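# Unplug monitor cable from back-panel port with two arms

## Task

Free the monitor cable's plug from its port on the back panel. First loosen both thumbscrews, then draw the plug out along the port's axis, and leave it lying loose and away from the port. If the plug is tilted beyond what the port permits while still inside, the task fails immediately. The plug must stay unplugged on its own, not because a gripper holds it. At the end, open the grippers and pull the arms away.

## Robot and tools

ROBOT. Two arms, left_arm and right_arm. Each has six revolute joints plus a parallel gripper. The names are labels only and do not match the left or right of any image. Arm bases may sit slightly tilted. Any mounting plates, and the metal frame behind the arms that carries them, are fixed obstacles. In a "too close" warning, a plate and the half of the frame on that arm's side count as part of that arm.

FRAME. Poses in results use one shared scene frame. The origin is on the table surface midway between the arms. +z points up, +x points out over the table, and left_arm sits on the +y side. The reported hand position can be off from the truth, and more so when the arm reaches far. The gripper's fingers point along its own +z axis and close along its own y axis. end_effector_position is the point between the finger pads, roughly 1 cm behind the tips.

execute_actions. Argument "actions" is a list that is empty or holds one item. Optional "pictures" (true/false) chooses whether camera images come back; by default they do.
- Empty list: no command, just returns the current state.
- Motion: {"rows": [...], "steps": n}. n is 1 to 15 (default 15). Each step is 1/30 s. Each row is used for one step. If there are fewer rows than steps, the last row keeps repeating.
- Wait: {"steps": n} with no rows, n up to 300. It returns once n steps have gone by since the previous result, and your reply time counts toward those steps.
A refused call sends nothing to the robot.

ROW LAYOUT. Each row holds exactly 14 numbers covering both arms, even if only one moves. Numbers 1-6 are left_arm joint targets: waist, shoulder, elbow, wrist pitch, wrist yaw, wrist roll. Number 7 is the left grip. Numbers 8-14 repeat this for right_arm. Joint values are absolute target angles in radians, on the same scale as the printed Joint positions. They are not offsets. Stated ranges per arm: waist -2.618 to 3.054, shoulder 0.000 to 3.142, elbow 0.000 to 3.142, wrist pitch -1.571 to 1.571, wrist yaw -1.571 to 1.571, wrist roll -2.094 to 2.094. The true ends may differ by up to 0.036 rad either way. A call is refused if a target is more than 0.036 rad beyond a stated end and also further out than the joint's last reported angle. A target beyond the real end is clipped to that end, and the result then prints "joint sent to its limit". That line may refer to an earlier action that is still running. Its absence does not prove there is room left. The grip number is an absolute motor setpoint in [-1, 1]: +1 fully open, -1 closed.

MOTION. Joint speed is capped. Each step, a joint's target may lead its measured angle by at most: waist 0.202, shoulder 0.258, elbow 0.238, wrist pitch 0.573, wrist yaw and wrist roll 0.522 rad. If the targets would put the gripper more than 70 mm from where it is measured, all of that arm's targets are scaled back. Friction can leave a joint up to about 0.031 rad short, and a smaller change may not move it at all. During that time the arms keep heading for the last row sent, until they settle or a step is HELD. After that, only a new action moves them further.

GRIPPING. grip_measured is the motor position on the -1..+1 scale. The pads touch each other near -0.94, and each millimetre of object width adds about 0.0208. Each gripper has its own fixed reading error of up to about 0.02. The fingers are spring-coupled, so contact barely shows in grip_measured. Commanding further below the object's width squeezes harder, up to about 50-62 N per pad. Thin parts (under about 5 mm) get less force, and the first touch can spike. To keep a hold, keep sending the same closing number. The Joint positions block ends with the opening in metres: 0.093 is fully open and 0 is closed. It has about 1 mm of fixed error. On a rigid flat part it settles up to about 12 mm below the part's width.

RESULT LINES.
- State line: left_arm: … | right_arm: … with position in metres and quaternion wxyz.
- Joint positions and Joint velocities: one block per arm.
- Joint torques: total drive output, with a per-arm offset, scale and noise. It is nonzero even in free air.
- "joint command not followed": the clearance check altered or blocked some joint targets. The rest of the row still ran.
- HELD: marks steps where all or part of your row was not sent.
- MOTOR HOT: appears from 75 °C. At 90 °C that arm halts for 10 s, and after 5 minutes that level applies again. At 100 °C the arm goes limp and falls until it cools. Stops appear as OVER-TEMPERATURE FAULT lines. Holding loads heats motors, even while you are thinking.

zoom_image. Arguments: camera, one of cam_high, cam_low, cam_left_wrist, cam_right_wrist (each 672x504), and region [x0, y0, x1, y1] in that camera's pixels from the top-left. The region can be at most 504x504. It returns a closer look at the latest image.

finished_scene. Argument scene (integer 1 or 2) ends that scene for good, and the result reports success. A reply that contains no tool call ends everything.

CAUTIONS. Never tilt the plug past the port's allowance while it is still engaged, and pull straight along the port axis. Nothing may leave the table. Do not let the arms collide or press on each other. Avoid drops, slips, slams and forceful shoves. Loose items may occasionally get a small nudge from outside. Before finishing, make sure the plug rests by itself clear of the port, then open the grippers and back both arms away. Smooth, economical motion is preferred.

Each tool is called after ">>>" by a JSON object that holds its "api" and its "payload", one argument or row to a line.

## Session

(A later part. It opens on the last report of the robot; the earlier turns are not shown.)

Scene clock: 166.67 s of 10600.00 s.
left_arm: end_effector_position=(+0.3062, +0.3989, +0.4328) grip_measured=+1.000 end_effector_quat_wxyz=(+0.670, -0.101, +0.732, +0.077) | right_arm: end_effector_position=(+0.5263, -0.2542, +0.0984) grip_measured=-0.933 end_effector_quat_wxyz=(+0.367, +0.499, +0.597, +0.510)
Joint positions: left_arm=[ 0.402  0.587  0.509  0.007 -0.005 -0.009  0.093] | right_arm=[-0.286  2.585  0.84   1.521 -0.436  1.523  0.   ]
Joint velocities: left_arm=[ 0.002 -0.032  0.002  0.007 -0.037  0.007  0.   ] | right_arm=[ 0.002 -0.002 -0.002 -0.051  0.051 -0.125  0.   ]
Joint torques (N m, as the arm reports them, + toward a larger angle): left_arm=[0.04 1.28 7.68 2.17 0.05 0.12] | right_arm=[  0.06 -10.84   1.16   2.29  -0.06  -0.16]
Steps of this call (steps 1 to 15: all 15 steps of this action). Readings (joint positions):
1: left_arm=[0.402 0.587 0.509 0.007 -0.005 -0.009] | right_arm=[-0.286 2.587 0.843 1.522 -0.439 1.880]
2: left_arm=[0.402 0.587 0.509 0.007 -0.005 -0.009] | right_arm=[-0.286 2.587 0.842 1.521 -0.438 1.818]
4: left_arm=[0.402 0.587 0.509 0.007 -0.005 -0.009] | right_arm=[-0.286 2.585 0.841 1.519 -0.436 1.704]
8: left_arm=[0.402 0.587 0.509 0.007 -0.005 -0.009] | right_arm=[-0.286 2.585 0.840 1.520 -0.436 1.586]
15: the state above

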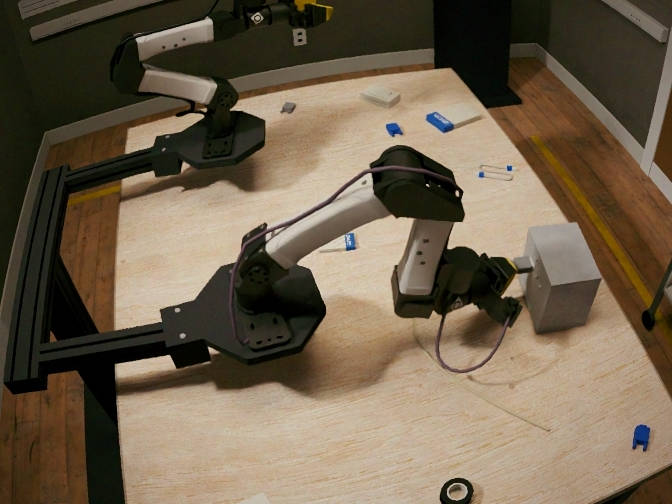

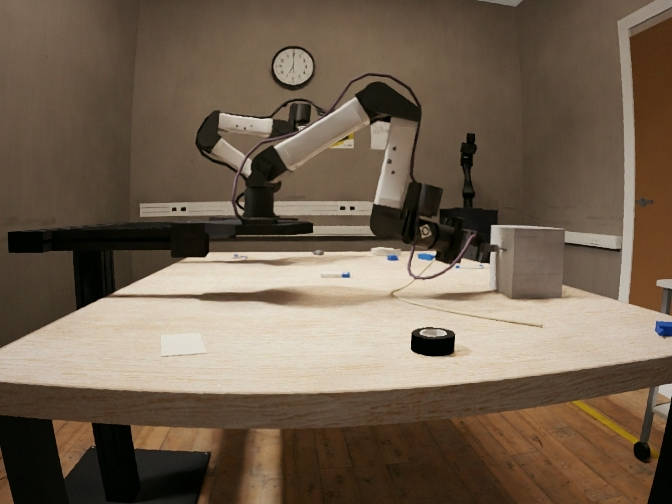

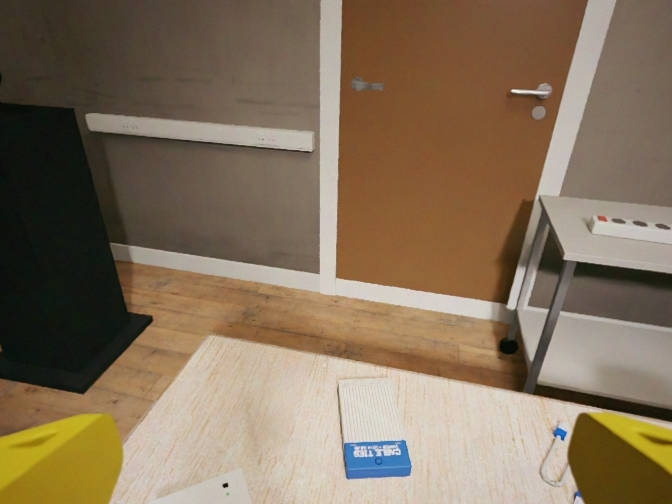

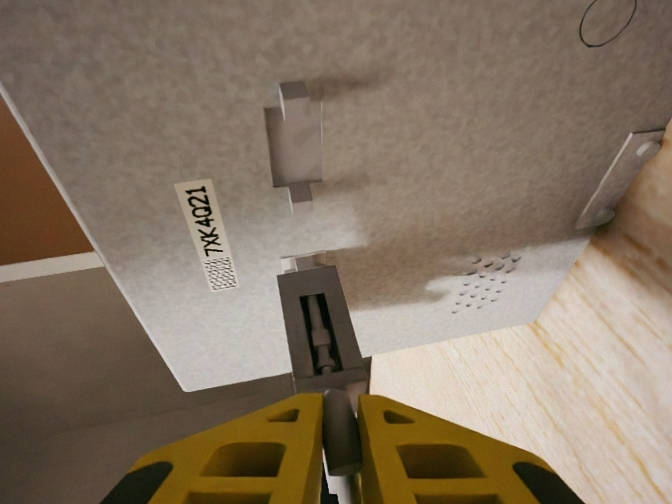

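>>> {"api": "execute_actions", "payload": {
  "actions": [
    {"rows":[[0.4,0.6,0.5,0,0,0,1,-0.283,2.57,0.82,1.54,-0.44,0.55,-0.95]]}
  ],
  "pictures": false
}}

>>> {"api": "execute_actions", "payload": {
  "actions": [
    {"rows":[[0.4,0.6,0.5,0,0,0,1,-0.283,2.58,0.845,1.54,-0.44,0.6,-0.6],[0.4,0.6,0.5,0,0,0,1,-0.283,2.58,0.845,1.525,-0.44,2.05,-0.6]]}
  ],
  "pictures": false
}}

>>> {"api": "execute_actions", "payload": {
  "actions": [
    {"rows":[[0.4,0.6,0.5,0,0,0,1,-0.283,2.58,0.84,1.53,-0.44,1.85,-0.95],[0.4,0.6,0.5,0,0,0,1,-0.283,2.58,0.84,1.54,-0.44,0.45,-0.95]]}
  ],
  "pictures": false
}}

>>> {"api": "execute_actions", "payload": {
  "actions": [
    {"rows":[[0.4,0.6,0.5,0,0,0,1,-0.283,2.58,0.84,1.54,-0.44,0.6,-0.6],[0.4,0.6,0.5,0,0,0,1,-0.283,2.58,0.84,1.525,-0.44,2.05,-0.6]]}
  ],
  "pictures": false
}}

>>> {"api": "execute_actions", "payload": {
  "actions": [
    {"rows":[[0.4,0.6,0.5,0,0,0,1,-0.283,2.58,0.84,1.53,-0.44,1.85,-0.95],[0.4,0.6,0.5,0,0,0,1,-0.283,2.58,0.84,1.54,-0.44,0.45,-0.95]]}
  ],
  "pictures": false
}}

>>> {"api": "execute_actions", "payload": {
  "actions": [
    {"rows":[[0.4,0.6,0.5,0,0,0,1,-0.283,2.58,0.84,1.54,-0.44,0.6,-0.6],[0.4,0.6,0.5,0,0,0,1,-0.283,2.58,0.84,1.525,-0.44,2.05,-0.6]]}
  ],
  "pictures": false
}}

>>> {"api": "execute_actions", "payload": {
  "actions": [
    {"rows":[[0.4,0.6,0.5,0,0,0,1,-0.283,2.58,0.84,1.53,-0.44,1.85,-0.95],[0.4,0.6,0.5,0,0,0,1,-0.283,2.58,0.84,1.54,-0.44,0.45,-0.95]]}
  ],
  "pictures": false
}}

>>> {"api": "execute_actions", "payload": {
  "actions": [
    {"rows":[[0.4,0.6,0.5,0,0,0,1,-0.283,2.58,0.84,1.54,-0.44,0.6,-0.6],[0.4,0.6,0.5,0,0,0,1,-0.283,2.58,0.84,1.525,-0.44,2.05,-0.6]]}
  ],
  "pictures": false
}}

>>> {"api": "execute_actions", "payload": {
  "actions": [
    {"rows":[[0.4,0.6,0.5,0,0,0,1,-0.283,2.58,0.84,1.53,-0.44,1.85,-0.95],[0.4,0.6,0.5,0,0,0,1,-0.283,2.58,0.84,1.54,-0.44,0.45,-0.95]]}
  ],
  "pictures": false
}}

>>> {"api": "execute_actions", "payload": {
  "actions": [
    {"rows":[[0.4,0.6,0.5,0,0,0,1,-0.283,2.58,0.84,1.54,-0.44,0.6,-0.6],[0.4,0.6,0.5,0,0,0,1,-0.283,2.58,0.84,1.525,-0.44,2.05,-0.6]]}
  ],
  "pictures": false
}}

>>> {"api": "execute_actions", "payload": {
  "actions": [
    {"rows":[[0.4,0.6,0.5,0,0,0,1,-0.283,2.58,0.84,1.53,-0.44,1.85,-0.95],[0.4,0.6,0.5,0,0,0,1,-0.283,2.58,0.84,1.54,-0.44,0.45,-0.95]]}
  ],
  "pictures": false
}}

>>> {"api": "execute_actions", "payload": {
  "actions": [
    {"rows":[[0.4,0.6,0.5,0,0,0,1,-0.283,2.58,0.84,1.54,-0.44,0.6,-0.6],[0.4,0.6,0.5,0,0,0,1,-0.283,2.58,0.84,1.525,-0.44,2.05,-0.6]]}
  ],
  "pictures": false
}}

>>> {"api": "execute_actions", "payload": {
  "actions": [
    {"rows":[[0.4,0.6,0.5,0,0,0,1,-0.283,2.58,0.84,1.53,-0.44,1.85,-0.95],[0.4,0.6,0.5,0,0,0,1,-0.283,2.56,0.81,1.54,-0.44,1.5,-0.95]]}
  ]
}}

>>> {"api": "zoom_image", "payload": {
  "camera": "cam_right_wrist",
  "region": [230,240,450,500]
}}

Scene clock: 181.40 s of 10600.00 s.
left_arm: end_effector_position=(+0.3062, +0.3989, +0.4328) grip_measured=+1.000 end_effector_quat_wxyz=(+0.670, -0.101, +0.732, +0.077) | right_arm: end_effector_position=(+0.5258, -0.2534, +0.0989) grip_measured=-0.935 end_effector_quat_wxyz=(+0.550, +0.194, +0.753, +0.304)
Joint positions: left_arm=[ 0.402  0.587  0.509  0.007 -0.005 -0.009  0.093] | right_arm=[-0.285  2.585  0.837  1.526 -0.437  0.638  0.   ]
Joint velocities: left_arm=[ 0.007 -0.007  0.007 -0.007  0.051  0.037  0.   ] | right_arm=[-0.007 -0.007 -0.007  0.007 -0.081 -0.256 -0.   ]
Joint torques (N m, as the arm reports them, + toward a larger angle): left_arm=[0.03 1.29 7.7  2.2  0.   0.14] | right_arm=[ -0.05 -10.69   1.55   2.25   0.08  -0.71]
Steps of this call (steps 1 to 30: the robot went on to your last target; steps 31 to 90: nothing new was sent; then 11.23 s passed at rest; steps 91 to 105: all 15 steps of this action). Readings (joint positions):
91: left_arm=[0.402 0.587 0.509 0.007 -0.005 -0.009] | right_arm=[-0.286 2.585 0.840 1.522 -0.436 1.424]
92: left_arm=[0.402 0.587 0.509 0.007 -0.005 -0.009] | right_arm=[-0.286 2.585 0.840 1.522 -0.437 1.324]
94: left_arm=[0.402 0.587 0.509 0.007 -0.005 -0.009] | right_arm=[-0.286 2.585 0.839 1.522 -0.437 1.125]
98: left_arm=[0.402 0.587 0.509 0.007 -0.005 -0.009] | right_arm=[-0.285 2.585 0.839 1.522 -0.437 0.806]
105: the state above

Scene clock: 181.90 s of 10600.00 s.
left_arm: end_effector_position=(+0.3062, +0.3989, +0.4328) grip_measured=+1.000 end_effector_quat_wxyz=(+0.670, -0.101, +0.732, +0.077) | right_arm: end_effector_position=(+0.5259, -0.2540, +0.0988) grip_measured=-0.601 end_effector_quat_wxyz=(+0.273, +0.595, +0.501, +0.566)
Joint positions: left_arm=[ 0.402  0.587  0.509  0.007 -0.005 -0.009  0.093] | right_arm=[-0.285  2.585  0.838  1.526 -0.434  1.874  0.016]
Joint velocities: left_arm=[ 0.007 -0.002 -0.002  0.022 -0.037  0.022  0.   ] | right_arm=[-0.002  0.002 -0.037 -0.066  0.007  1.179 -0.   ]
Joint torques (N m, as the arm reports them, + toward a larger angle): left_arm=[0.02 1.43 7.64 2.17 0.03 0.12] | right_arm=[ 0.13 -9.83  3.96  2.22  0.   -0.12]
Steps of this call (steps 1 to 15: all 15 steps of this action). Readings (joint positions):
1: left_arm=[0.402 0.587 0.509 0.007 -0.005 -0.009] | right_arm=[-0.285 2.585 0.838 1.528 -0.434 0.635]
2: left_arm=[0.402 0.587 0.509 0.007 -0.005 -0.009] | right_arm=[-0.285 2.585 0.838 1.531 -0.433 0.718]
4: left_arm=[0.402 0.587 0.509 0.007 -0.005 -0.009] | right_arm=[-0.285 2.585 0.838 1.529 -0.434 0.920]
8: left_arm=[0.402 0.587 0.509 0.007 -0.005 -0.009] | right_arm=[-0.285 2.585 0.838 1.527 -0.434 1.322]
15: the state above

Scene clock: 182.40 s of 10600.00 s.
left_arm: end_effector_position=(+0.3062, +0.3989, +0.4328) grip_measured=+1.000 end_effector_quat_wxyz=(+0.670, -0.101, +0.732, +0.077) | right_arm: end_effector_position=(+0.5257, -0.2532, +0.0987) grip_measured=-0.935 end_effector_quat_wxyz=(+0.547, +0.200, +0.752, +0.310)
Joint positions: left_arm=[ 0.402  0.587  0.509  0.007 -0.005 -0.009  0.093] | right_arm=[-0.285  2.585  0.838  1.524 -0.439  0.655  0.   ]
Joint velocities: left_arm=[-0.012 -0.002  0.012  0.022 -0.022  0.037  0.   ] | right_arm=[ 0.002 -0.007 -0.007  0.037  0.037 -1.106  0.   ]
Joint torques (N m, as the arm reports them, + toward a larger angle): left_arm=[-0.04  1.39  7.64  2.17  0.03  0.14] | right_arm=[ 0.21 -9.98  3.66  2.23  0.04 -0.71]
Steps of this call (steps 1 to 15: all 15 steps of this action). Readings (joint positions):
1: left_arm=[0.402 0.587 0.509 0.007 -0.005 -0.009] | right_arm=[-0.285 2.585 0.838 1.523 -0.435 1.877]
2: left_arm=[0.402 0.587 0.509 0.007 -0.005 -0.009] | right_arm=[-0.285 2.585 0.838 1.522 -0.435 1.792]
4: left_arm=[0.402 0.587 0.509 0.007 -0.005 -0.009] | right_arm=[-0.285 2.585 0.838 1.523 -0.435 1.591]
8: left_arm=[0.402 0.587 0.509 0.007 -0.005 -0.009] | right_arm=[-0.285 2.585 0.838 1.523 -0.437 1.194]
15: the state above

Scene clock: 182.90 s of 10600.00 s.
left_arm: end_effector_position=(+0.3062, +0.3989, +0.4328) grip_measured=+1.000 end_effector_quat_wxyz=(+0.670, -0.101, +0.732, +0.077) | right_arm: end_effector_position=(+0.5258, -0.2542, +0.0988) grip_measured=-0.601 end_effector_quat_wxyz=(+0.272, +0.596, +0.500, +0.567)
Joint positions: left_arm=[ 0.402  0.587  0.509  0.007 -0.005 -0.009  0.093] | right_arm=[-0.286  2.585  0.838  1.525 -0.436  1.877  0.016]
Joint velocities: left_arm=[-0.017  0.002  0.012 -0.037  0.051 -0.051  0.   ] | right_arm=[-0.012  0.007 -0.002 -0.066 -0.007  1.121 -0.   ]
Joint torques (N m, as the arm reports them, + toward a larger angle): left_arm=[0.   1.32 7.65 2.17 0.05 0.12] | right_arm=[ 0.09 -9.97  3.42  2.14  0.01 -0.04]
Steps of this call (steps 1 to 15: all 15 steps of this action). Readings (joint positions):
1: left_arm=[0.402 0.587 0.509 0.007 -0.005 -0.009] | right_arm=[-0.285 2.585 0.838 1.527 -0.436 0.644]
2: left_arm=[0.402 0.587 0.509 0.007 -0.005 -0.009] | right_arm=[-0.286 2.585 0.838 1.530 -0.435 0.727]
4: left_arm=[0.402 0.587 0.509 0.007 -0.005 -0.009] | right_arm=[-0.286 2.585 0.838 1.528 -0.436 0.928]
8: left_arm=[0.402 0.587 0.509 0.007 -0.005 -0.009] | right_arm=[-0.286 2.585 0.838 1.526 -0.436 1.330]
15: the state above

Scene clock: 183.40 s of 10600.00 s.
left_arm: end_effector_position=(+0.3062, +0.3989, +0.4328) grip_measured=+1.000 end_effector_quat_wxyz=(+0.670, -0.101, +0.732, +0.077) | right_arm: end_effector_position=(+0.5256, -0.2533, +0.0988) grip_measured=-0.935 end_effector_quat_wxyz=(+0.547, +0.200, +0.752, +0.310)
Joint positions: left_arm=[ 0.402  0.587  0.509  0.007 -0.005 -0.009  0.093] | right_arm=[-0.286  2.585  0.838  1.525 -0.441  0.655  0.   ]
Joint velocities: left_arm=[ 0.012 -0.007 -0.017 -0.022  0.081  0.051  0.   ] | right_arm=[-0.007  0.012  0.022  0.051  0.022 -1.018  0.   ]
Joint torques (N m, as the arm reports them, + toward a larger angle): left_arm=[-0.14  1.31  7.71  2.2   0.06  0.13] | right_arm=[ 0.09 -9.77  3.5   2.27  0.06 -0.62]
Steps of this call (steps 1 to 15: all 15 steps of this action). Readings (joint positions):
1: left_arm=[0.402 0.587 0.509 0.007 -0.005 -0.009] | right_arm=[-0.286 2.585 0.838 1.523 -0.436 1.879]
2: left_arm=[0.402 0.587 0.509 0.007 -0.005 -0.009] | right_arm=[-0.286 2.585 0.838 1.522 -0.436 1.795]
4: left_arm=[0.402 0.587 0.509 0.007 -0.005 -0.009] | right_arm=[-0.286 2.585 0.838 1.523 -0.436 1.594]
8: left_arm=[0.402 0.587 0.509 0.007 -0.005 -0.009] | right_arm=[-0.286 2.585 0.838 1.523 -0.438 1.196]
15: the state above

Scene clock: 183.90 s of 10600.00 s.
left_arm: end_effector_position=(+0.3062, +0.3989, +0.4328) grip_measured=+1.000 end_effector_quat_wxyz=(+0.670, -0.101, +0.732, +0.077) | right_arm: end_effector_position=(+0.5258, -0.2541, +0.0990) grip_measured=-0.601 end_effector_quat_wxyz=(+0.272, +0.595, +0.500, +0.567)
Joint positions: left_arm=[ 0.402  0.587  0.509  0.007 -0.005 -0.009  0.093] | right_arm=[-0.286  2.585  0.838  1.525 -0.437  1.878  0.016]
Joint velocities: left_arm=[ 0.002  0.007  0.007  0.007  0.022 -0.066  0.   ] | right_arm=[-0.012 -0.002 -0.012 -0.081  0.007  1.121  0.   ]
Joint torques (N m, as the arm reports them, + toward a larger angle): left_arm=[0.01 1.3  7.68 2.15 0.03 0.15] | right_arm=[ 0.13 -9.75  3.36  2.14  0.05 -0.05]
Steps of this call (steps 1 to 15: all 15 steps of this action). Readings (joint positions):
1: left_arm=[0.402 0.587 0.509 0.007 -0.005 -0.009] | right_arm=[-0.286 2.585 0.838 1.527 -0.438 0.644]
2: left_arm=[0.402 0.587 0.509 0.007 -0.005 -0.009] | right_arm=[-0.286 2.585 0.838 1.530 -0.437 0.727]
4: left_arm=[0.402 0.587 0.509 0.007 -0.005 -0.009] | right_arm=[-0.286 2.585 0.838 1.528 -0.437 0.928]
8: left_arm=[0.402 0.587 0.509 0.007 -0.005 -0.009] | right_arm=[-0.286 2.585 0.838 1.526 -0.437 1.331]
15: the state above

Scene clock: 184.40 s of 10600.00 s.
left_arm: end_effector_position=(+0.3062, +0.3989, +0.4328) grip_measured=+1.000 end_effector_quat_wxyz=(+0.670, -0.101, +0.732, +0.077) | right_arm: end_effector_position=(+0.5257, -0.2534, +0.0988) grip_measured=-0.935 end_effector_quat_wxyz=(+0.547, +0.200, +0.752, +0.310)
Joint positions: left_arm=[ 0.402  0.587  0.509  0.007 -0.005 -0.009  0.093] | right_arm=[-0.286  2.585  0.838  1.524 -0.44   0.656  0.   ]
Joint velocities: left_arm=[-0.007  0.017 -0.007  0.051 -0.007 -0.007  0.   ] | right_arm=[-0.022  0.002  0.007  0.051  0.051 -1.048 -0.001]
Joint torques (N m, as the arm reports them, + toward a larger angle): left_arm=[-0.06  1.27  7.72  2.21  0.04  0.12] | right_arm=[ 0.08 -9.89  3.41  2.29  0.12 -0.7 ]
Steps of this call (steps 1 to 15: all 15 steps of this action). Readings (joint positions):
1: left_arm=[0.402 0.587 0.509 0.007 -0.005 -0.009] | right_arm=[-0.286 2.585 0.838 1.523 -0.438 1.879]
2: left_arm=[0.402 0.587 0.509 0.007 -0.005 -0.009] | right_arm=[-0.286 2.585 0.838 1.521 -0.438 1.795]
4: left_arm=[0.402 0.587 0.509 0.007 -0.005 -0.009] | right_arm=[-0.286 2.585 0.838 1.522 -0.438 1.594]
8: left_arm=[0.402 0.587 0.509 0.007 -0.005 -0.009] | right_arm=[-0.286 2.585 0.838 1.523 -0.439 1.196]
15: the state above

Scene clock: 184.90 s of 10600.00 s.
left_arm: end_effector_position=(+0.3062, +0.3989, +0.4328) grip_measured=+1.000 end_effector_quat_wxyz=(+0.670, -0.101, +0.732, +0.077) | right_arm: end_effector_position=(+0.5259, -0.2542, +0.0990) grip_measured=-0.601 end_effector_quat_wxyz=(+0.272, +0.596, +0.500, +0.567)
Joint positions: left_arm=[ 0.402  0.587  0.509  0.007 -0.005 -0.009  0.093] | right_arm=[-0.286  2.585  0.838  1.525 -0.437  1.878  0.016]
Joint velocities: left_arm=[-0.007 -0.007 -0.017 -0.037  0.066 -0.066  0.   ] | right_arm=[-0.007  0.002 -0.012 -0.022  0.051  1.121  0.   ]
Joint torques (N m, as the arm reports them, + toward a larger angle): left_arm=[-0.09  1.28  7.6   2.17  0.05  0.13] | right_arm=[  0.17 -10.01   4.04   2.11   0.01  -0.06]
Steps of this call (steps 1 to 15: all 15 steps of this action). Readings (joint positions):
1: left_arm=[0.402 0.587 0.509 0.007 -0.005 -0.009] | right_arm=[-0.286 2.585 0.838 1.526 -0.438 0.645]
2: left_arm=[0.402 0.587 0.509 0.007 -0.005 -0.009] | right_arm=[-0.287 2.585 0.838 1.530 -0.437 0.728]
4: left_arm=[0.402 0.587 0.509 0.007 -0.005 -0.009] | right_arm=[-0.286 2.585 0.838 1.527 -0.437 0.929]
8: left_arm=[0.402 0.587 0.509 0.007 -0.005 -0.009] | right_arm=[-0.286 2.585 0.838 1.526 -0.437 1.331]
15: the state above

Scene clock: 185.40 s of 10600.00 s.
left_arm: end_effector_position=(+0.3062, +0.3989, +0.4328) grip_measured=+1.000 end_effector_quat_wxyz=(+0.670, -0.101, +0.732, +0.077) | right_arm: end_effector_position=(+0.5256, -0.2535, +0.0987) grip_measured=-0.935 end_effector_quat_wxyz=(+0.547, +0.200, +0.752, +0.310)
Joint positions: left_arm=[ 0.402  0.587  0.509  0.007 -0.005 -0.009  0.093] | right_arm=[-0.286  2.585  0.838  1.524 -0.441  0.656  0.   ]
Joint velocities: left_arm=[ 0.012 -0.002  0.007  0.022 -0.022  0.037  0.   ] | right_arm=[-0.007 -0.002  0.007 -0.022 -0.037 -1.033 -0.001]
Joint torques (N m, as the arm reports them, + toward a larger angle): left_arm=[-0.04  1.3   7.73  2.17  0.01  0.14] | right_arm=[ 0.07 -9.83  3.78  2.2   0.16 -0.71]
Steps of this call (steps 1 to 15: all 15 steps of this action). Readings (joint positions):
1: left_arm=[0.402 0.587 0.509 0.007 -0.005 -0.009] | right_arm=[-0.286 2.585 0.838 1.523 -0.438 1.879]
2: left_arm=[0.402 0.587 0.509 0.007 -0.005 -0.009] | right_arm=[-0.286 2.585 0.838 1.522 -0.438 1.795]
4: left_arm=[0.402 0.587 0.509 0.007 -0.005 -0.009] | right_arm=[-0.286 2.585 0.838 1.523 -0.438 1.594]
8: left_arm=[0.402 0.587 0.509 0.007 -0.005 -0.009] | right_arm=[-0.286 2.585 0.838 1.523 -0.439 1.196]
15: the state above

Scene clock: 185.90 s of 10600.00 s.
left_arm: end_effector_position=(+0.3062, +0.3989, +0.4328) grip_measured=+1.000 end_effector_quat_wxyz=(+0.670, -0.101, +0.732, +0.077) | right_arm: end_effector_position=(+0.5258, -0.2540, +0.0991) grip_measured=-0.601 end_effector_quat_wxyz=(+0.272, +0.595, +0.500, +0.567)
Joint positions: left_arm=[ 0.402  0.587  0.509  0.007 -0.005 -0.009  0.093] | right_arm=[-0.286  2.585  0.838  1.526 -0.438  1.878  0.016]
Joint velocities: left_arm=[-0.007  0.002  0.007 -0.022 -0.007 -0.022  0.   ] | right_arm=[-0.012 -0.017  0.007 -0.037  0.007  1.15  -0.   ]
Joint torques (N m, as the arm reports them, + toward a larger angle): left_arm=[0.04 1.32 7.62 2.17 0.04 0.12] | right_arm=[ 0.09 -9.74  3.55  2.11  0.08  0.03]
Steps of this call (steps 1 to 15: all 15 steps of this action). Readings (joint positions):
1: left_arm=[0.402 0.587 0.509 0.007 -0.005 -0.009] | right_arm=[-0.286 2.585 0.838 1.527 -0.438 0.645]
2: left_arm=[0.402 0.587 0.509 0.007 -0.005 -0.009] | right_arm=[-0.287 2.585 0.838 1.530 -0.438 0.727]
4: left_arm=[0.402 0.587 0.509 0.007 -0.005 -0.009] | right_arm=[-0.286 2.585 0.838 1.528 -0.438 0.929]
8: left_arm=[0.402 0.587 0.509 0.007 -0.005 -0.009] | right_arm=[-0.286 2.585 0.838 1.527 -0.438 1.331]
15: the state above

Scene clock: 186.40 s of 10600.00 s.
left_arm: end_effector_position=(+0.3062, +0.3989, +0.4328) grip_measured=+1.000 end_effector_quat_wxyz=(+0.670, -0.101, +0.732, +0.077) | right_arm: end_effector_position=(+0.5256, -0.2531, +0.0987) grip_measured=-0.935 end_effector_quat_wxyz=(+0.546, +0.200, +0.752, +0.311)
Joint positions: left_arm=[ 0.402  0.587  0.509  0.007 -0.005 -0.009  0.093] | right_arm=[-0.286  2.585  0.838  1.524 -0.442  0.657  0.   ]
Joint velocities: left_arm=[-0.007 -0.012 -0.012  0.007 -0.051 -0.022  0.   ] | right_arm=[-0.017 -0.017  0.012  0.037 -0.051 -1.121 -0.   ]
Joint torques (N m, as the arm reports them, + toward a larger angle): left_arm=[-0.06  1.28  7.58  2.2   0.04  0.15] | right_arm=[ 0.06 -9.78  3.39  2.26  0.15 -0.68]
Steps of this call (steps 1 to 15: all 15 steps of this action). Readings (joint positions):
1: left_arm=[0.402 0.587 0.509 0.007 -0.005 -0.009] | right_arm=[-0.286 2.585 0.838 1.523 -0.438 1.879]
2: left_arm=[0.402 0.587 0.509 0.007 -0.005 -0.009] | right_arm=[-0.286 2.585 0.838 1.521 -0.438 1.795]
4: left_arm=[0.402 0.587 0.509 0.007 -0.005 -0.009] | right_arm=[-0.286 2.585 0.838 1.523 -0.438 1.594]
8: left_arm=[0.402 0.587 0.509 0.007 -0.005 -0.009] | right_arm=[-0.286 2.585 0.838 1.523 -0.439 1.196]
15: the state above

Scene clock: 186.90 s of 10600.00 s.
left_arm: end_effector_position=(+0.3062, +0.3989, +0.4328) grip_measured=+1.000 end_effector_quat_wxyz=(+0.670, -0.101, +0.732, +0.077) | right_arm: end_effector_position=(+0.5258, -0.2542, +0.0988) grip_measured=-0.601 end_effector_quat_wxyz=(+0.271, +0.596, +0.500, +0.567)
Joint positions: left_arm=[ 0.402  0.587  0.509  0.007 -0.005 -0.009  0.093] | right_arm=[-0.287  2.585  0.838  1.525 -0.438  1.878  0.016]
Joint velocities: left_arm=[ 0.007  0.007  0.007  0.022 -0.007 -0.007  0.   ] | right_arm=[ 0.002 -0.017  0.012  0.007 -0.051  1.106 -0.001]
Joint torques (N m, as the arm reports them, + toward a larger angle): left_arm=[-0.08  1.32  7.7   2.18  0.03  0.12] | right_arm=[ 0.1  -9.9   3.57  2.05  0.04 -0.08]
Steps of this call (steps 1 to 15: all 15 steps of this action). Readings (joint positions):
1: left_arm=[0.402 0.587 0.509 0.007 -0.005 -0.009] | right_arm=[-0.286 2.585 0.838 1.526 -0.439 0.645]
2: left_arm=[0.402 0.587 0.509 0.007 -0.005 -0.009] | right_arm=[-0.287 2.585 0.838 1.530 -0.438 0.728]
4: left_arm=[0.402 0.587 0.509 0.007 -0.005 -0.009] | right_arm=[-0.287 2.585 0.838 1.527 -0.438 0.930]
8: left_arm=[0.402 0.587 0.509 0.007 -0.005 -0.009] | right_arm=[-0.287 2.585 0.838 1.526 -0.438 1.332]
15: the state above

Scene clock: 187.40 s of 10600.00 s.
left_arm: end_effector_position=(+0.3062, +0.3989, +0.4328) grip_measured=+1.000 end_effector_quat_wxyz=(+0.670, -0.101, +0.732, +0.077) | right_arm: end_effector_position=(+0.5251, -0.2541, +0.0984) grip_measured=-0.934 end_effector_quat_wxyz=(+0.365, +0.500, +0.598, +0.509)
Joint positions: left_arm=[ 0.402  0.587  0.509  0.007 -0.005 -0.009  0.093] | right_arm=[-0.286  2.581  0.834  1.519 -0.436  1.524  0.   ]
Joint velocities: left_arm=[ 0.007  0.002  0.002  0.037  0.051 -0.037  0.   ] | right_arm=[-0.012 -0.012 -0.007  0.007  0.051 -0.081  0.001]
Joint torques (N m, as the arm reports them, + toward a larger angle): left_arm=[-0.08  1.31  7.64  2.2   0.02  0.12] | right_arm=[  0.05 -11.04   1.06   2.28   0.    -0.27]
Steps of this call (steps 1 to 15: all 15 steps of this action). Readings (joint positions):
1: left_arm=[0.402 0.587 0.509 0.007 -0.005 -0.009] | right_arm=[-0.287 2.585 0.838 1.523 -0.438 1.880]
2: left_arm=[0.402 0.587 0.509 0.007 -0.005 -0.009] | right_arm=[-0.286 2.585 0.837 1.522 -0.438 1.818]
4: left_arm=[0.402 0.587 0.509 0.007 -0.005 -0.009] | right_arm=[-0.286 2.582 0.836 1.519 -0.436 1.705]
8: left_arm=[0.402 0.587 0.509 0.007 -0.005 -0.009] | right_arm=[-0.286 2.581 0.835 1.519 -0.436 1.587]
15: the state above

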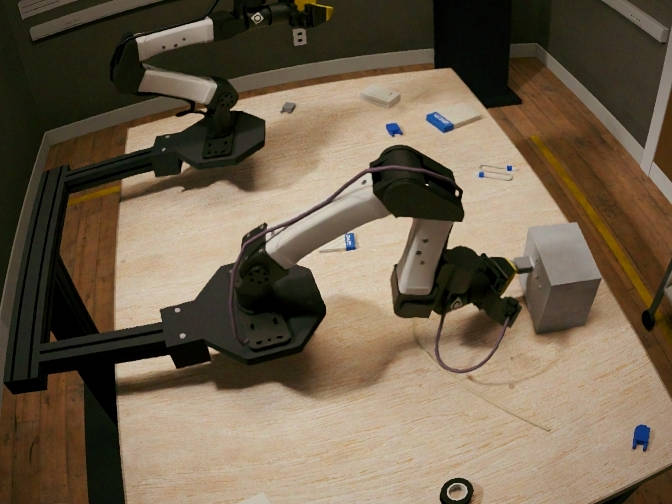

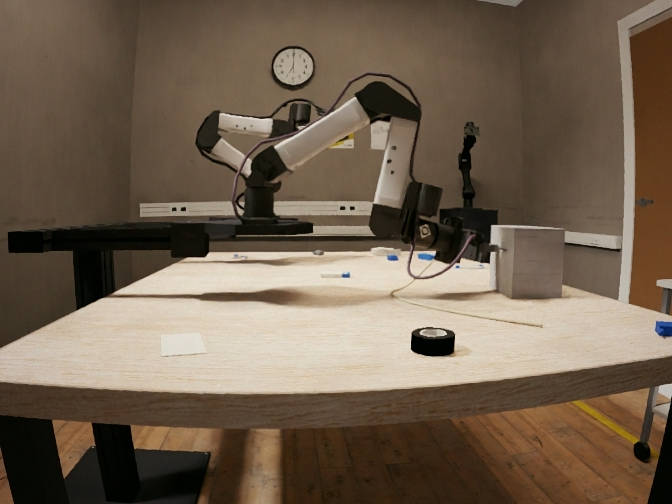

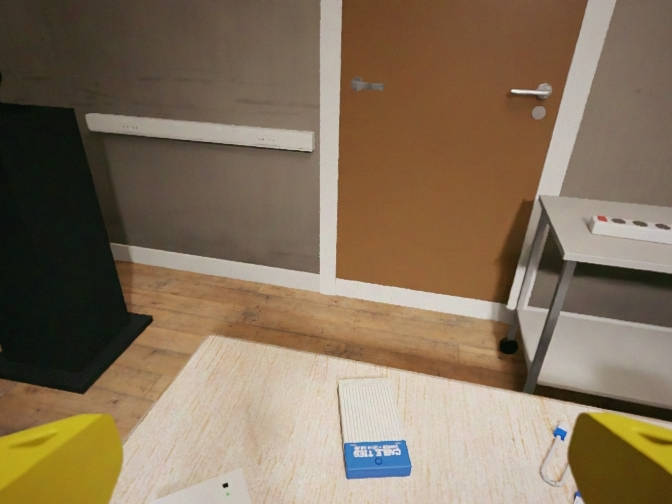

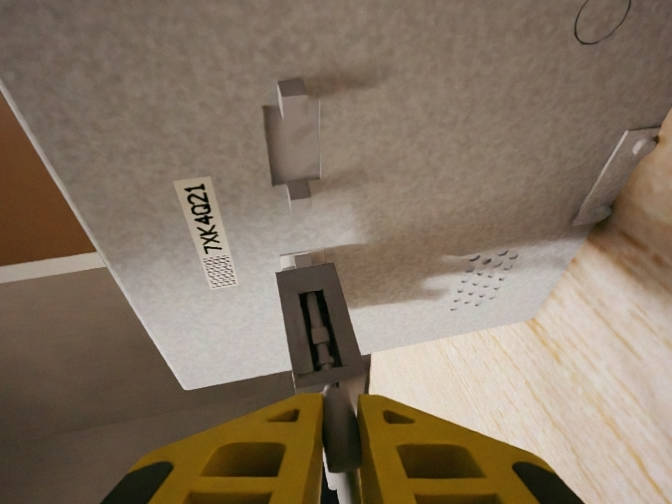

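Region (230, 240, 450, 500) of cam_right_wrist's 672x504 image, scaled by 1.938, with more detail than that image has; it fills the left 426 columns of this view, and the rest is white.

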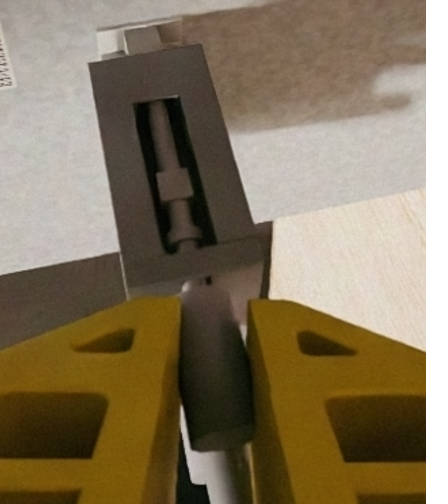

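Still engaged and still progressing.

>>> {"api": "execute_actions", "payload": {
  "actions": [
    {"rows":[[0.4,0.6,0.5,0,0,0,1,-0.283,2.58,0.84,1.54,-0.44,0.55,-0.95]]}
  ],
  "pictures": false
}}

>>> {"api": "execute_actions", "payload": {
  "actions": [
    {"rows":[[0.4,0.6,0.5,0,0,0,1,-0.283,2.58,0.84,1.54,-0.44,0.6,-0.6],[0.4,0.6,0.5,0,0,0,1,-0.283,2.58,0.84,1.525,-0.44,2.05,-0.6]]}
  ],
  "pictures": false
}}

>>> {"api": "execute_actions", "payload": {
  "actions": [
    {"rows":[[0.4,0.6,0.5,0,0,0,1,-0.283,2.58,0.84,1.53,-0.44,1.85,-0.95],[0.4,0.6,0.5,0,0,0,1,-0.283,2.58,0.84,1.54,-0.44,0.45,-0.95]]}
  ],
  "pictures": false
}}

>>> {"api": "execute_actions", "payload": {
  "actions": [
    {"rows":[[0.4,0.6,0.5,0,0,0,1,-0.283,2.58,0.84,1.54,-0.44,0.6,-0.6],[0.4,0.6,0.5,0,0,0,1,-0.283,2.58,0.84,1.525,-0.44,2.05,-0.6]]}
  ],
  "pictures": false
}}

>>> {"api": "execute_actions", "payload": {
  "actions": [
    {"rows":[[0.4,0.6,0.5,0,0,0,1,-0.283,2.58,0.84,1.53,-0.44,1.85,-0.95],[0.4,0.6,0.5,0,0,0,1,-0.283,2.58,0.84,1.54,-0.44,0.45,-0.95]]}
  ],
  "pictures": false
}}

>>> {"api": "execute_actions", "payload": {
  "actions": [
    {"rows":[[0.4,0.6,0.5,0,0,0,1,-0.283,2.58,0.84,1.54,-0.44,0.6,-0.6],[0.4,0.6,0.5,0,0,0,1,-0.283,2.58,0.84,1.525,-0.44,2.05,-0.6]]}
  ],
  "pictures": false
}}

>>> {"api": "execute_actions", "payload": {
  "actions": [
    {"rows":[[0.4,0.6,0.5,0,0,0,1,-0.283,2.58,0.84,1.53,-0.44,1.85,-0.95],[0.4,0.6,0.5,0,0,0,1,-0.283,2.58,0.84,1.54,-0.44,0.45,-0.95]]}
  ],
  "pictures": false
}}

>>> {"api": "execute_actions", "payload": {
  "actions": [
    {"rows":[[0.4,0.6,0.5,0,0,0,1,-0.283,2.58,0.84,1.54,-0.44,0.6,-0.6],[0.4,0.6,0.5,0,0,0,1,-0.283,2.58,0.84,1.525,-0.44,2.05,-0.6]]}
  ],
  "pictures": false
}}

>>> {"api": "execute_actions", "payload": {
  "actions": [
    {"rows":[[0.4,0.6,0.5,0,0,0,1,-0.283,2.58,0.84,1.53,-0.44,1.85,-0.95],[0.4,0.6,0.5,0,0,0,1,-0.283,2.58,0.84,1.54,-0.44,0.45,-0.95]]}
  ],
  "pictures": false
}}

>>> {"api": "execute_actions", "payload": {
  "actions": [
    {"rows":[[0.4,0.6,0.5,0,0,0,1,-0.283,2.58,0.84,1.54,-0.44,0.6,-0.6],[0.4,0.6,0.5,0,0,0,1,-0.283,2.58,0.84,1.525,-0.44,2.05,-0.6]]}
  ],
  "pictures": false
}}

>>> {"api": "execute_actions", "payload": {
  "actions": [
    {"rows":[[0.4,0.6,0.5,0,0,0,1,-0.283,2.58,0.84,1.53,-0.44,1.85,-0.95],[0.4,0.6,0.5,0,0,0,1,-0.283,2.58,0.84,1.54,-0.44,0.45,-0.95]]}
  ],
  "pictures": false
}}

>>> {"api": "execute_actions", "payload": {
  "actions": [
    {"rows":[[0.4,0.6,0.5,0,0,0,1,-0.283,2.58,0.84,1.54,-0.44,0.6,-0.6],[0.4,0.6,0.5,0,0,0,1,-0.283,2.58,0.84,1.525,-0.44,2.05,-0.6]]}
  ],
  "pictures": false
}}

>>> {"api": "execute_actions", "payload": {
  "actions": [
    {"rows":[[0.4,0.6,0.5,0,0,0,1,-0.283,2.58,0.84,1.53,-0.44,1.85,-0.95],[0.4,0.6,0.5,0,0,0,1,-0.283,2.56,0.81,1.54,-0.44,1.5,-0.95]]}
  ]
}}

>>> {"api": "zoom_image", "payload": {
  "camera": "cam_right_wrist",
  "region": [230,240,450,500]
}}

Scene clock: 209.67 s of 10600.00 s.
left_arm: end_effector_position=(+0.3062, +0.3989, +0.4328) grip_measured=+1.000 end_effector_quat_wxyz=(+0.670, -0.101, +0.732, +0.077) | right_arm: end_effector_position=(+0.5252, -0.2534, +0.0992) grip_measured=-0.935 end_effector_quat_wxyz=(+0.549, +0.193, +0.754, +0.304)
Joint positions: left_arm=[ 0.402  0.587  0.509  0.007 -0.005 -0.009  0.093] | right_arm=[-0.286  2.581  0.834  1.523 -0.44   0.636  0.   ]
Joint velocities: left_arm=[ 0.017 -0.017 -0.017 -0.037 -0.007 -0.037  0.   ] | right_arm=[-0.002  0.007  0.002 -0.022  0.022 -0.227  0.   ]
Joint torques (N m, as the arm reports them, + toward a larger angle): left_arm=[-0.03  1.23  7.58  2.21  0.02  0.11] | right_arm=[-0.06 -9.87  3.8   2.29  0.08 -0.7 ]
Steps of this call (steps 1 to 30: the robot went on to your last target; steps 31 to 90: nothing new was sent; then 18.77 s passed at rest; steps 91 to 105: all 15 steps of this action). Readings (joint positions):
91: left_arm=[0.402 0.587 0.509 0.007 -0.005 -0.009] | right_arm=[-0.286 2.581 0.834 1.520 -0.436 1.424]
92: left_arm=[0.402 0.587 0.509 0.007 -0.005 -0.009] | right_arm=[-0.286 2.581 0.834 1.520 -0.437 1.324]
94: left_arm=[0.402 0.587 0.509 0.007 -0.005 -0.009] | right_arm=[-0.286 2.581 0.834 1.521 -0.437 1.126]
98: left_arm=[0.402 0.587 0.509 0.007 -0.005 -0.009] | right_arm=[-0.286 2.581 0.834 1.520 -0.437 0.806]
105: the state above

Scene clock: 210.17 s of 10600.00 s.
left_arm: end_effector_position=(+0.3062, +0.3989, +0.4328) grip_measured=+1.000 end_effector_quat_wxyz=(+0.670, -0.101, +0.732, +0.077) | right_arm: end_effector_position=(+0.5254, -0.2540, +0.0996) grip_measured=-0.601 end_effector_quat_wxyz=(+0.273, +0.595, +0.502, +0.566)
Joint positions: left_arm=[ 0.402  0.587  0.509  0.007 -0.005 -0.009  0.093] | right_arm=[-0.286  2.581  0.834  1.524 -0.436  1.873  0.016]
Joint velocities: left_arm=[ 0.012 -0.012  0.012  0.037  0.022 -0.051  0.   ] | right_arm=[-0.017  0.012  0.007 -0.081 -0.007  1.136 -0.   ]
Joint torques (N m, as the arm reports them, + toward a larger angle): left_arm=[-0.09  1.27  7.68  2.17  0.05  0.12] | right_arm=[-0.02 -9.67  4.37  2.11  0.   -0.04]
Steps of this call (steps 1 to 15: all 15 steps of this action). Readings (joint positions):
1: left_arm=[0.402 0.587 0.509 0.007 -0.005 -0.009] | right_arm=[-0.286 2.581 0.834 1.524 -0.437 0.632]
2: left_arm=[0.402 0.587 0.509 0.007 -0.005 -0.009] | right_arm=[-0.286 2.581 0.834 1.528 -0.436 0.716]
4: left_arm=[0.402 0.587 0.509 0.007 -0.005 -0.009] | right_arm=[-0.286 2.581 0.834 1.526 -0.436 0.917]
8: left_arm=[0.402 0.587 0.509 0.007 -0.005 -0.009] | right_arm=[-0.286 2.581 0.834 1.525 -0.436 1.319]
15: the state above

Scene clock: 210.67 s of 10600.00 s.
left_arm: end_effector_position=(+0.3062, +0.3989, +0.4328) grip_measured=+1.000 end_effector_quat_wxyz=(+0.670, -0.101, +0.732, +0.077) | right_arm: end_effector_position=(+0.5250, -0.2531, +0.0989) grip_measured=-0.935 end_effector_quat_wxyz=(+0.546, +0.200, +0.752, +0.310)
Joint positions: left_arm=[ 0.402  0.587  0.509  0.007 -0.005 -0.009  0.093] | right_arm=[-0.286  2.582  0.834  1.523 -0.441  0.655  0.   ]
Joint velocities: left_arm=[-0.017 -0.002 -0.007 -0.037  0.051  0.051  0.   ] | right_arm=[-0.022 -0.012  0.007 -0.081  0.007 -1.077  0.   ]
Joint torques (N m, as the arm reports them, + toward a larger angle): left_arm=[-0.01  1.26  7.68  2.2   0.06  0.15] | right_arm=[  0.02 -10.02   3.68   2.15   0.12  -0.72]
Steps of this call (steps 1 to 15: all 15 steps of this action). Readings (joint positions):
1: left_arm=[0.402 0.587 0.509 0.007 -0.005 -0.009] | right_arm=[-0.286 2.581 0.834 1.521 -0.437 1.876]
2: left_arm=[0.402 0.587 0.509 0.007 -0.005 -0.009] | right_arm=[-0.286 2.582 0.834 1.520 -0.438 1.791]
4: left_arm=[0.402 0.587 0.509 0.007 -0.005 -0.009] | right_arm=[-0.286 2.582 0.834 1.521 -0.438 1.590]
8: left_arm=[0.402 0.587 0.509 0.007 -0.005 -0.009] | right_arm=[-0.286 2.582 0.834 1.522 -0.439 1.193]
15: the state above

Scene clock: 211.17 s of 10600.00 s.
left_arm: end_effector_position=(+0.3062, +0.3989, +0.4328) grip_measured=+1.000 end_effector_quat_wxyz=(+0.670, -0.101, +0.732, +0.077) | right_arm: end_effector_position=(+0.5252, -0.2540, +0.0991) grip_measured=-0.601 end_effector_quat_wxyz=(+0.271, +0.596, +0.500, +0.567)
Joint positions: left_arm=[ 0.402  0.587  0.509  0.007 -0.005 -0.009  0.093] | right_arm=[-0.286  2.582  0.834  1.525 -0.437  1.877  0.016]
Joint velocities: left_arm=[-0.012 -0.007 -0.022 -0.007 -0.007  0.037  0.   ] | right_arm=[-0.002  0.002 -0.002 -0.037 -0.11   1.092 -0.001]
Joint torques (N m, as the arm reports them, + toward a larger angle): left_arm=[0.1  1.28 7.85 2.16 0.08 0.11] | right_arm=[ 0.14 -9.67  3.81  2.11  0.03 -0.01]
Steps of this call (steps 1 to 15: all 15 steps of this action). Readings (joint positions):
1: left_arm=[0.402 0.587 0.509 0.007 -0.005 -0.009] | right_arm=[-0.286 2.582 0.834 1.525 -0.438 0.643]
2: left_arm=[0.402 0.587 0.509 0.007 -0.005 -0.009] | right_arm=[-0.287 2.582 0.834 1.528 -0.437 0.726]
4: left_arm=[0.402 0.587 0.509 0.007 -0.005 -0.009] | right_arm=[-0.286 2.582 0.834 1.526 -0.437 0.928]
8: left_arm=[0.402 0.587 0.509 0.007 -0.005 -0.009] | right_arm=[-0.286 2.582 0.834 1.526 -0.437 1.330]
15: the state above

Scene clock: 211.67 s of 10600.00 s.
left_arm: end_effector_position=(+0.3062, +0.3989, +0.4328) grip_measured=+1.000 end_effector_quat_wxyz=(+0.670, -0.101, +0.732, +0.077) | right_arm: end_effector_position=(+0.5250, -0.2535, +0.0989) grip_measured=-0.935 end_effector_quat_wxyz=(+0.547, +0.200, +0.752, +0.309)
Joint positions: left_arm=[ 0.402  0.587  0.509  0.007 -0.005 -0.009  0.093] | right_arm=[-0.286  2.583  0.834  1.525 -0.439  0.655  0.   ]
Joint velocities: left_arm=[ 0.002  0.007 -0.012  0.037 -0.022 -0.007  0.   ] | right_arm=[-0.002 -0.017 -0.002  0.022 -0.037 -1.106  0.   ]
Joint torques (N m, as the arm reports them, + toward a larger angle): left_arm=[0.04 1.31 7.61 2.18 0.05 0.14] | right_arm=[ -0.17 -10.05   3.88   2.16   0.14  -0.65]
Steps of this call (steps 1 to 15: all 15 steps of this action). Readings (joint positions):
1: left_arm=[0.402 0.587 0.509 0.007 -0.005 -0.009] | right_arm=[-0.286 2.582 0.834 1.522 -0.438 1.879]
2: left_arm=[0.402 0.587 0.509 0.007 -0.005 -0.009] | right_arm=[-0.286 2.583 0.834 1.521 -0.438 1.794]
4: left_arm=[0.402 0.587 0.509 0.007 -0.005 -0.009] | right_arm=[-0.286 2.583 0.834 1.521 -0.438 1.593]
8: left_arm=[0.402 0.587 0.509 0.007 -0.005 -0.009] | right_arm=[-0.286 2.583 0.834 1.523 -0.438 1.194]
15: the state above

Scene clock: 212.17 s of 10600.00 s.
left_arm: end_effector_position=(+0.3062, +0.3989, +0.4328) grip_measured=+1.000 end_effector_quat_wxyz=(+0.670, -0.101, +0.732, +0.077) | right_arm: end_effector_position=(+0.5251, -0.2539, +0.0989) grip_measured=-0.601 end_effector_quat_wxyz=(+0.271, +0.596, +0.500, +0.567)
Joint positions: left_arm=[ 0.402  0.587  0.509  0.007 -0.005 -0.009  0.093] | right_arm=[-0.286  2.583  0.834  1.525 -0.436  1.877  0.016]
Joint velocities: left_arm=[-0.007 -0.012  0.007  0.007  0.022 -0.007  0.   ] | right_arm=[-0.007  0.007  0.002 -0.022  0.051  1.121 -0.001]
Joint torques (N m, as the arm reports them, + toward a larger angle): left_arm=[-0.08  1.38  7.64  2.22  0.05  0.12] | right_arm=[ 0.03 -9.87  3.98  2.2   0.04 -0.04]
Steps of this call (steps 1 to 15: all 15 steps of this action). Readings (joint positions):
1: left_arm=[0.402 0.587 0.509 0.007 -0.005 -0.009] | right_arm=[-0.286 2.583 0.834 1.527 -0.437 0.644]
2: left_arm=[0.402 0.587 0.509 0.007 -0.005 -0.009] | right_arm=[-0.286 2.583 0.834 1.529 -0.436 0.727]
4: left_arm=[0.402 0.587 0.509 0.007 -0.005 -0.009] | right_arm=[-0.286 2.583 0.834 1.527 -0.436 0.928]
8: left_arm=[0.402 0.587 0.509 0.007 -0.005 -0.009] | right_arm=[-0.286 2.583 0.834 1.526 -0.436 1.330]
15: the state above

Scene clock: 212.67 s of 10600.00 s.
left_arm: end_effector_position=(+0.3062, +0.3989, +0.4328) grip_measured=+1.000 end_effector_quat_wxyz=(+0.670, -0.101, +0.732, +0.077) | right_arm: end_effector_position=(+0.5250, -0.2534, +0.0988) grip_measured=-0.935 end_effector_quat_wxyz=(+0.547, +0.200, +0.752, +0.309)
Joint positions: left_arm=[ 0.402  0.587  0.509  0.007 -0.005 -0.009  0.093] | right_arm=[-0.286  2.583  0.834  1.525 -0.439  0.655  0.   ]
Joint velocities: left_arm=[ 0.017 -0.012  0.012 -0.066 -0.007  0.037  0.   ] | right_arm=[-0.007 -0.002 -0.002 -0.022 -0.11  -1.077 -0.   ]
Joint torques (N m, as the arm reports them, + toward a larger angle): left_arm=[0.06 1.39 7.65 2.19 0.04 0.13] | right_arm=[-0.17 -9.68  3.98  2.15  0.05 -0.66]
Steps of this call (steps 1 to 15: all 15 steps of this action). Readings (joint positions):
1: left_arm=[0.402 0.587 0.509 0.007 -0.005 -0.009] | right_arm=[-0.286 2.583 0.834 1.523 -0.437 1.879]
2: left_arm=[0.402 0.587 0.509 0.007 -0.005 -0.009] | right_arm=[-0.286 2.583 0.834 1.522 -0.437 1.795]
4: left_arm=[0.402 0.587 0.509 0.007 -0.005 -0.009] | right_arm=[-0.286 2.583 0.834 1.522 -0.437 1.594]
8: left_arm=[0.402 0.587 0.509 0.007 -0.005 -0.009] | right_arm=[-0.286 2.583 0.834 1.523 -0.438 1.196]
15: the state above

Scene clock: 213.17 s of 10600.00 s.
left_arm: end_effector_position=(+0.3062, +0.3989, +0.4328) grip_measured=+1.000 end_effector_quat_wxyz=(+0.670, -0.101, +0.732, +0.077) | right_arm: end_effector_position=(+0.5251, -0.2539, +0.0989) grip_measured=-0.601 end_effector_quat_wxyz=(+0.271, +0.596, +0.500, +0.567)
Joint positions: left_arm=[ 0.402  0.587  0.509  0.007 -0.005 -0.009  0.093] | right_arm=[-0.286  2.583  0.834  1.525 -0.436  1.877  0.016]
Joint velocities: left_arm=[ 0.012 -0.012 -0.002  0.066  0.022  0.007  0.   ] | right_arm=[-0.012  0.027 -0.002 -0.125 -0.051  1.136  0.   ]
Joint torques (N m, as the arm reports them, + toward a larger angle): left_arm=[0.07 1.27 7.57 2.17 0.05 0.12] | right_arm=[-0.26 -9.83  4.21  2.11 -0.01  0.02]
Steps of this call (steps 1 to 15: all 15 steps of this action). Readings (joint positions):
1: left_arm=[0.402 0.587 0.509 0.007 -0.005 -0.009] | right_arm=[-0.286 2.583 0.834 1.527 -0.437 0.643]
2: left_arm=[0.402 0.587 0.509 0.007 -0.005 -0.009] | right_arm=[-0.286 2.583 0.834 1.530 -0.436 0.726]
4: left_arm=[0.402 0.587 0.509 0.007 -0.005 -0.009] | right_arm=[-0.286 2.583 0.834 1.527 -0.436 0.928]
8: left_arm=[0.402 0.587 0.509 0.007 -0.005 -0.009] | right_arm=[-0.286 2.583 0.834 1.526 -0.436 1.330]
15: the state above

Scene clock: 213.67 s of 10600.00 s.
left_arm: end_effector_position=(+0.3062, +0.3989, +0.4328) grip_measured=+1.000 end_effector_quat_wxyz=(+0.670, -0.101, +0.732, +0.077) | right_arm: end_effector_position=(+0.5250, -0.2534, +0.0988) grip_measured=-0.935 end_effector_quat_wxyz=(+0.547, +0.200, +0.752, +0.309)
Joint positions: left_arm=[ 0.402  0.587  0.509  0.007 -0.005 -0.009  0.093] | right_arm=[-0.286  2.583  0.834  1.525 -0.439  0.655  0.   ]
Joint velocities: left_arm=[-0.007  0.007  0.007 -0.051  0.007  0.066  0.   ] | right_arm=[ 0.002 -0.002  0.002  0.081  0.007 -1.004 -0.002]
Joint torques (N m, as the arm reports them, + toward a larger angle): left_arm=[-0.06  1.26  7.48  2.2   0.04  0.1 ] | right_arm=[-0.23 -9.92  3.91  2.18  0.12 -0.65]
Steps of this call (steps 1 to 15: all 15 steps of this action). Readings (joint positions):
1: left_arm=[0.402 0.587 0.509 0.007 -0.005 -0.009] | right_arm=[-0.286 2.583 0.834 1.523 -0.436 1.879]
2: left_arm=[0.402 0.587 0.509 0.007 -0.005 -0.009] | right_arm=[-0.286 2.583 0.834 1.522 -0.436 1.794]
4: left_arm=[0.402 0.587 0.509 0.007 -0.005 -0.009] | right_arm=[-0.286 2.583 0.834 1.522 -0.436 1.593]
8: left_arm=[0.402 0.587 0.509 0.007 -0.005 -0.009] | right_arm=[-0.286 2.583 0.834 1.523 -0.437 1.195]
15: the state above

Scene clock: 214.17 s of 10600.00 s.
left_arm: end_effector_position=(+0.3062, +0.3989, +0.4328) grip_measured=+1.000 end_effector_quat_wxyz=(+0.670, -0.101, +0.732, +0.077) | right_arm: end_effector_position=(+0.5251, -0.2539, +0.0989) grip_measured=-0.601 end_effector_quat_wxyz=(+0.271, +0.596, +0.500, +0.567)
Joint positions: left_arm=[ 0.402  0.587  0.509  0.007 -0.005 -0.009  0.093] | right_arm=[-0.286  2.583  0.834  1.525 -0.436  1.877  0.016]
Joint velocities: left_arm=[-0.002  0.002  0.002 -0.037 -0.066 -0.007  0.   ] | right_arm=[-0.007 -0.027 -0.002 -0.081 -0.066  1.077 -0.   ]
Joint torques (N m, as the arm reports them, + toward a larger angle): left_arm=[0.   1.26 7.64 2.18 0.05 0.14] | right_arm=[ 0.36 -9.85  4.02  2.08  0.02 -0.08]
Steps of this call (steps 1 to 15: all 15 steps of this action). Readings (joint positions):
1: left_arm=[0.402 0.587 0.509 0.007 -0.005 -0.009] | right_arm=[-0.286 2.583 0.834 1.527 -0.438 0.643]
2: left_arm=[0.402 0.587 0.509 0.007 -0.005 -0.009] | right_arm=[-0.286 2.583 0.834 1.529 -0.436 0.726]
4: left_arm=[0.402 0.587 0.509 0.007 -0.005 -0.009] | right_arm=[-0.286 2.583 0.834 1.527 -0.436 0.928]
8: left_arm=[0.402 0.587 0.509 0.007 -0.005 -0.009] | right_arm=[-0.286 2.583 0.834 1.526 -0.436 1.330]
15: the state above

Scene clock: 214.67 s of 10600.00 s.
left_arm: end_effector_position=(+0.3062, +0.3989, +0.4328) grip_measured=+1.000 end_effector_quat_wxyz=(+0.670, -0.101, +0.732, +0.077) | right_arm: end_effector_position=(+0.5250, -0.2533, +0.0988) grip_measured=-0.935 end_effector_quat_wxyz=(+0.547, +0.200, +0.752, +0.309)
Joint positions: left_arm=[ 0.402  0.587  0.509  0.007 -0.005 -0.009  0.093] | right_arm=[-0.285  2.583  0.834  1.525 -0.439  0.655  0.   ]
Joint velocities: left_arm=[-0.002 -0.022 -0.007 -0.095 -0.066 -0.066  0.   ] | right_arm=[-0.012 -0.002  0.012 -0.022 -0.051 -1.062 -0.   ]
Joint torques (N m, as the arm reports them, + toward a larger angle): left_arm=[-0.01  1.3   7.61  2.18  0.02  0.15] | right_arm=[ 0.21 -9.84  3.87  2.25  0.13 -0.68]
Steps of this call (steps 1 to 15: all 15 steps of this action). Readings (joint positions):
1: left_arm=[0.402 0.587 0.509 0.007 -0.005 -0.009] | right_arm=[-0.286 2.583 0.834 1.523 -0.436 1.879]
2: left_arm=[0.402 0.587 0.509 0.007 -0.005 -0.009] | right_arm=[-0.286 2.583 0.834 1.522 -0.436 1.795]
4: left_arm=[0.402 0.587 0.509 0.007 -0.005 -0.009] | right_arm=[-0.286 2.583 0.834 1.522 -0.437 1.594]
8: left_arm=[0.402 0.587 0.509 0.007 -0.005 -0.009] | right_arm=[-0.286 2.583 0.834 1.523 -0.437 1.195]
15: the state above

Scene clock: 215.17 s of 10600.00 s.
left_arm: end_effector_position=(+0.3062, +0.3989, +0.4328) grip_measured=+1.000 end_effector_quat_wxyz=(+0.670, -0.101, +0.732, +0.077) | right_arm: end_effector_position=(+0.5251, -0.2539, +0.0989) grip_measured=-0.601 end_effector_quat_wxyz=(+0.271, +0.596, +0.500, +0.566)
Joint positions: left_arm=[ 0.402  0.587  0.509  0.007 -0.005 -0.009  0.093] | right_arm=[-0.286  2.583  0.834  1.525 -0.436  1.877  0.016]
Joint velocities: left_arm=[-0.017  0.012  0.022 -0.007 -0.037  0.037  0.   ] | right_arm=[-0.002  0.012  0.002 -0.007 -0.081  1.136  0.   ]
Joint torques (N m, as the arm reports them, + toward a larger angle): left_arm=[-0.09  1.31  7.65  2.15  0.04  0.12] | right_arm=[-0.21 -9.78  3.66  2.13 -0.01 -0.08]
Steps of this call (steps 1 to 15: all 15 steps of this action). Readings (joint positions):
1: left_arm=[0.402 0.587 0.509 0.007 -0.005 -0.009] | right_arm=[-0.285 2.583 0.834 1.527 -0.437 0.643]
2: left_arm=[0.402 0.587 0.509 0.007 -0.005 -0.009] | right_arm=[-0.286 2.583 0.834 1.529 -0.436 0.726]
4: left_arm=[0.402 0.587 0.509 0.007 -0.005 -0.009] | right_arm=[-0.286 2.583 0.834 1.527 -0.436 0.928]
8: left_arm=[0.402 0.587 0.509 0.007 -0.005 -0.009] | right_arm=[-0.286 2.583 0.834 1.526 -0.436 1.330]
15: the state above

Scene clock: 215.67 s of 10600.00 s.
left_arm: end_effector_position=(+0.3062, +0.3989, +0.4328) grip_measured=+1.000 end_effector_quat_wxyz=(+0.670, -0.101, +0.732, +0.077) | right_arm: end_effector_position=(+0.5246, -0.2539, +0.0984) grip_measured=-0.934 end_effector_quat_wxyz=(+0.365, +0.500, +0.597, +0.509)
Joint positions: left_arm=[ 0.402  0.587  0.509  0.007 -0.005 -0.009  0.093] | right_arm=[-0.286  2.581  0.832  1.522 -0.436  1.524  0.   ]
Joint velocities: left_arm=[ 0.012 -0.002 -0.002 -0.037  0.007  0.051  0.   ] | right_arm=[ 0.002 -0.027 -0.007  0.037  0.007 -0.139 -0.001]
Joint torques (N m, as the arm reports them, + toward a larger angle): left_arm=[-0.03  1.42  7.62  2.18  0.06  0.13] | right_arm=[  0.12 -11.21   1.16   2.32  -0.02  -0.26]
Steps of this call (steps 1 to 15: all 15 steps of this action). Readings (joint positions):
1: left_arm=[0.402 0.587 0.509 0.007 -0.005 -0.009] | right_arm=[-0.286 2.583 0.834 1.523 -0.436 1.879]
2: left_arm=[0.402 0.587 0.509 0.007 -0.005 -0.009] | right_arm=[-0.286 2.583 0.833 1.522 -0.436 1.818]
4: left_arm=[0.402 0.587 0.509 0.007 -0.005 -0.009] | right_arm=[-0.286 2.581 0.832 1.521 -0.436 1.704]
8: left_arm=[0.402 0.587 0.509 0.007 -0.005 -0.009] | right_arm=[-0.286 2.581 0.832 1.521 -0.436 1.587]
15: the state above

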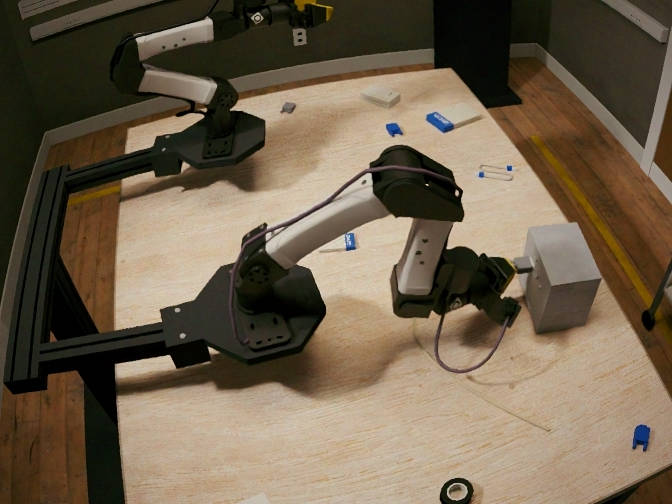

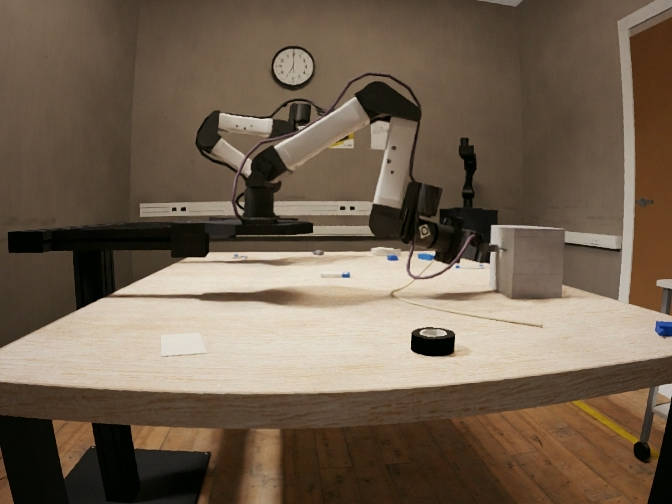

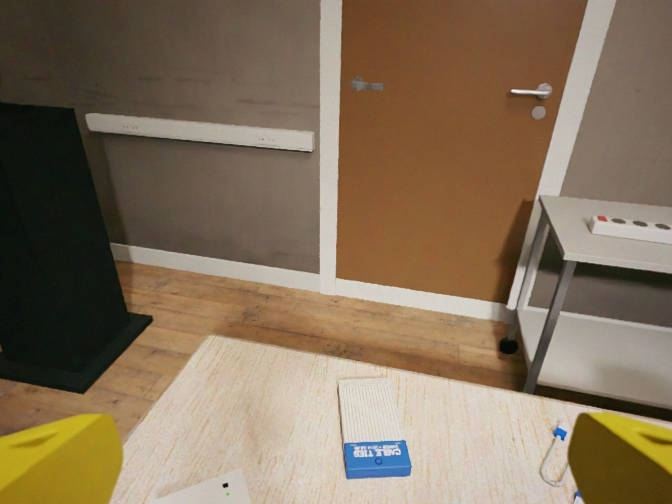

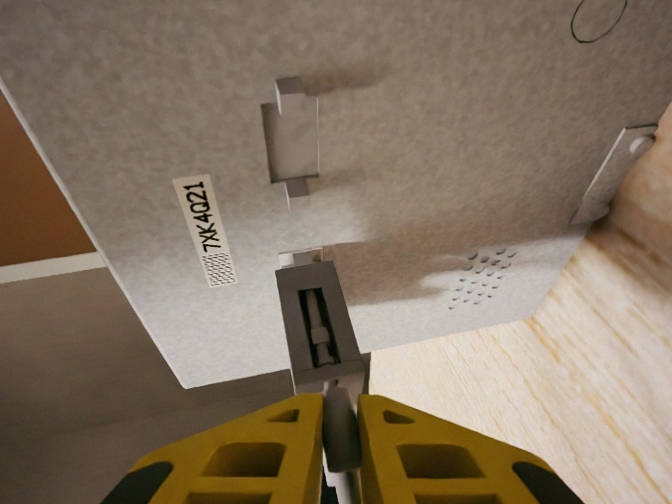

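Region (230, 240, 450, 500) of cam_right_wrist's 672x504 image, scaled by 1.938, with more detail than that image has; it fills the left 426 columns of this view, and the rest is white.

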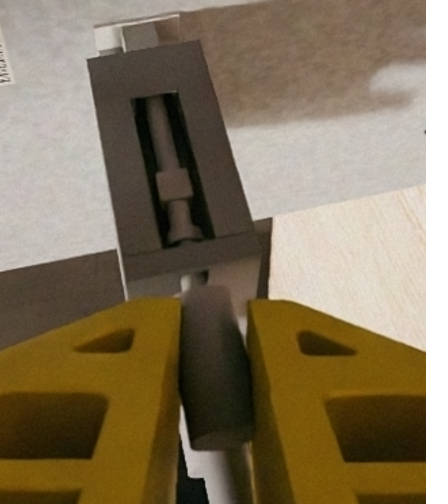

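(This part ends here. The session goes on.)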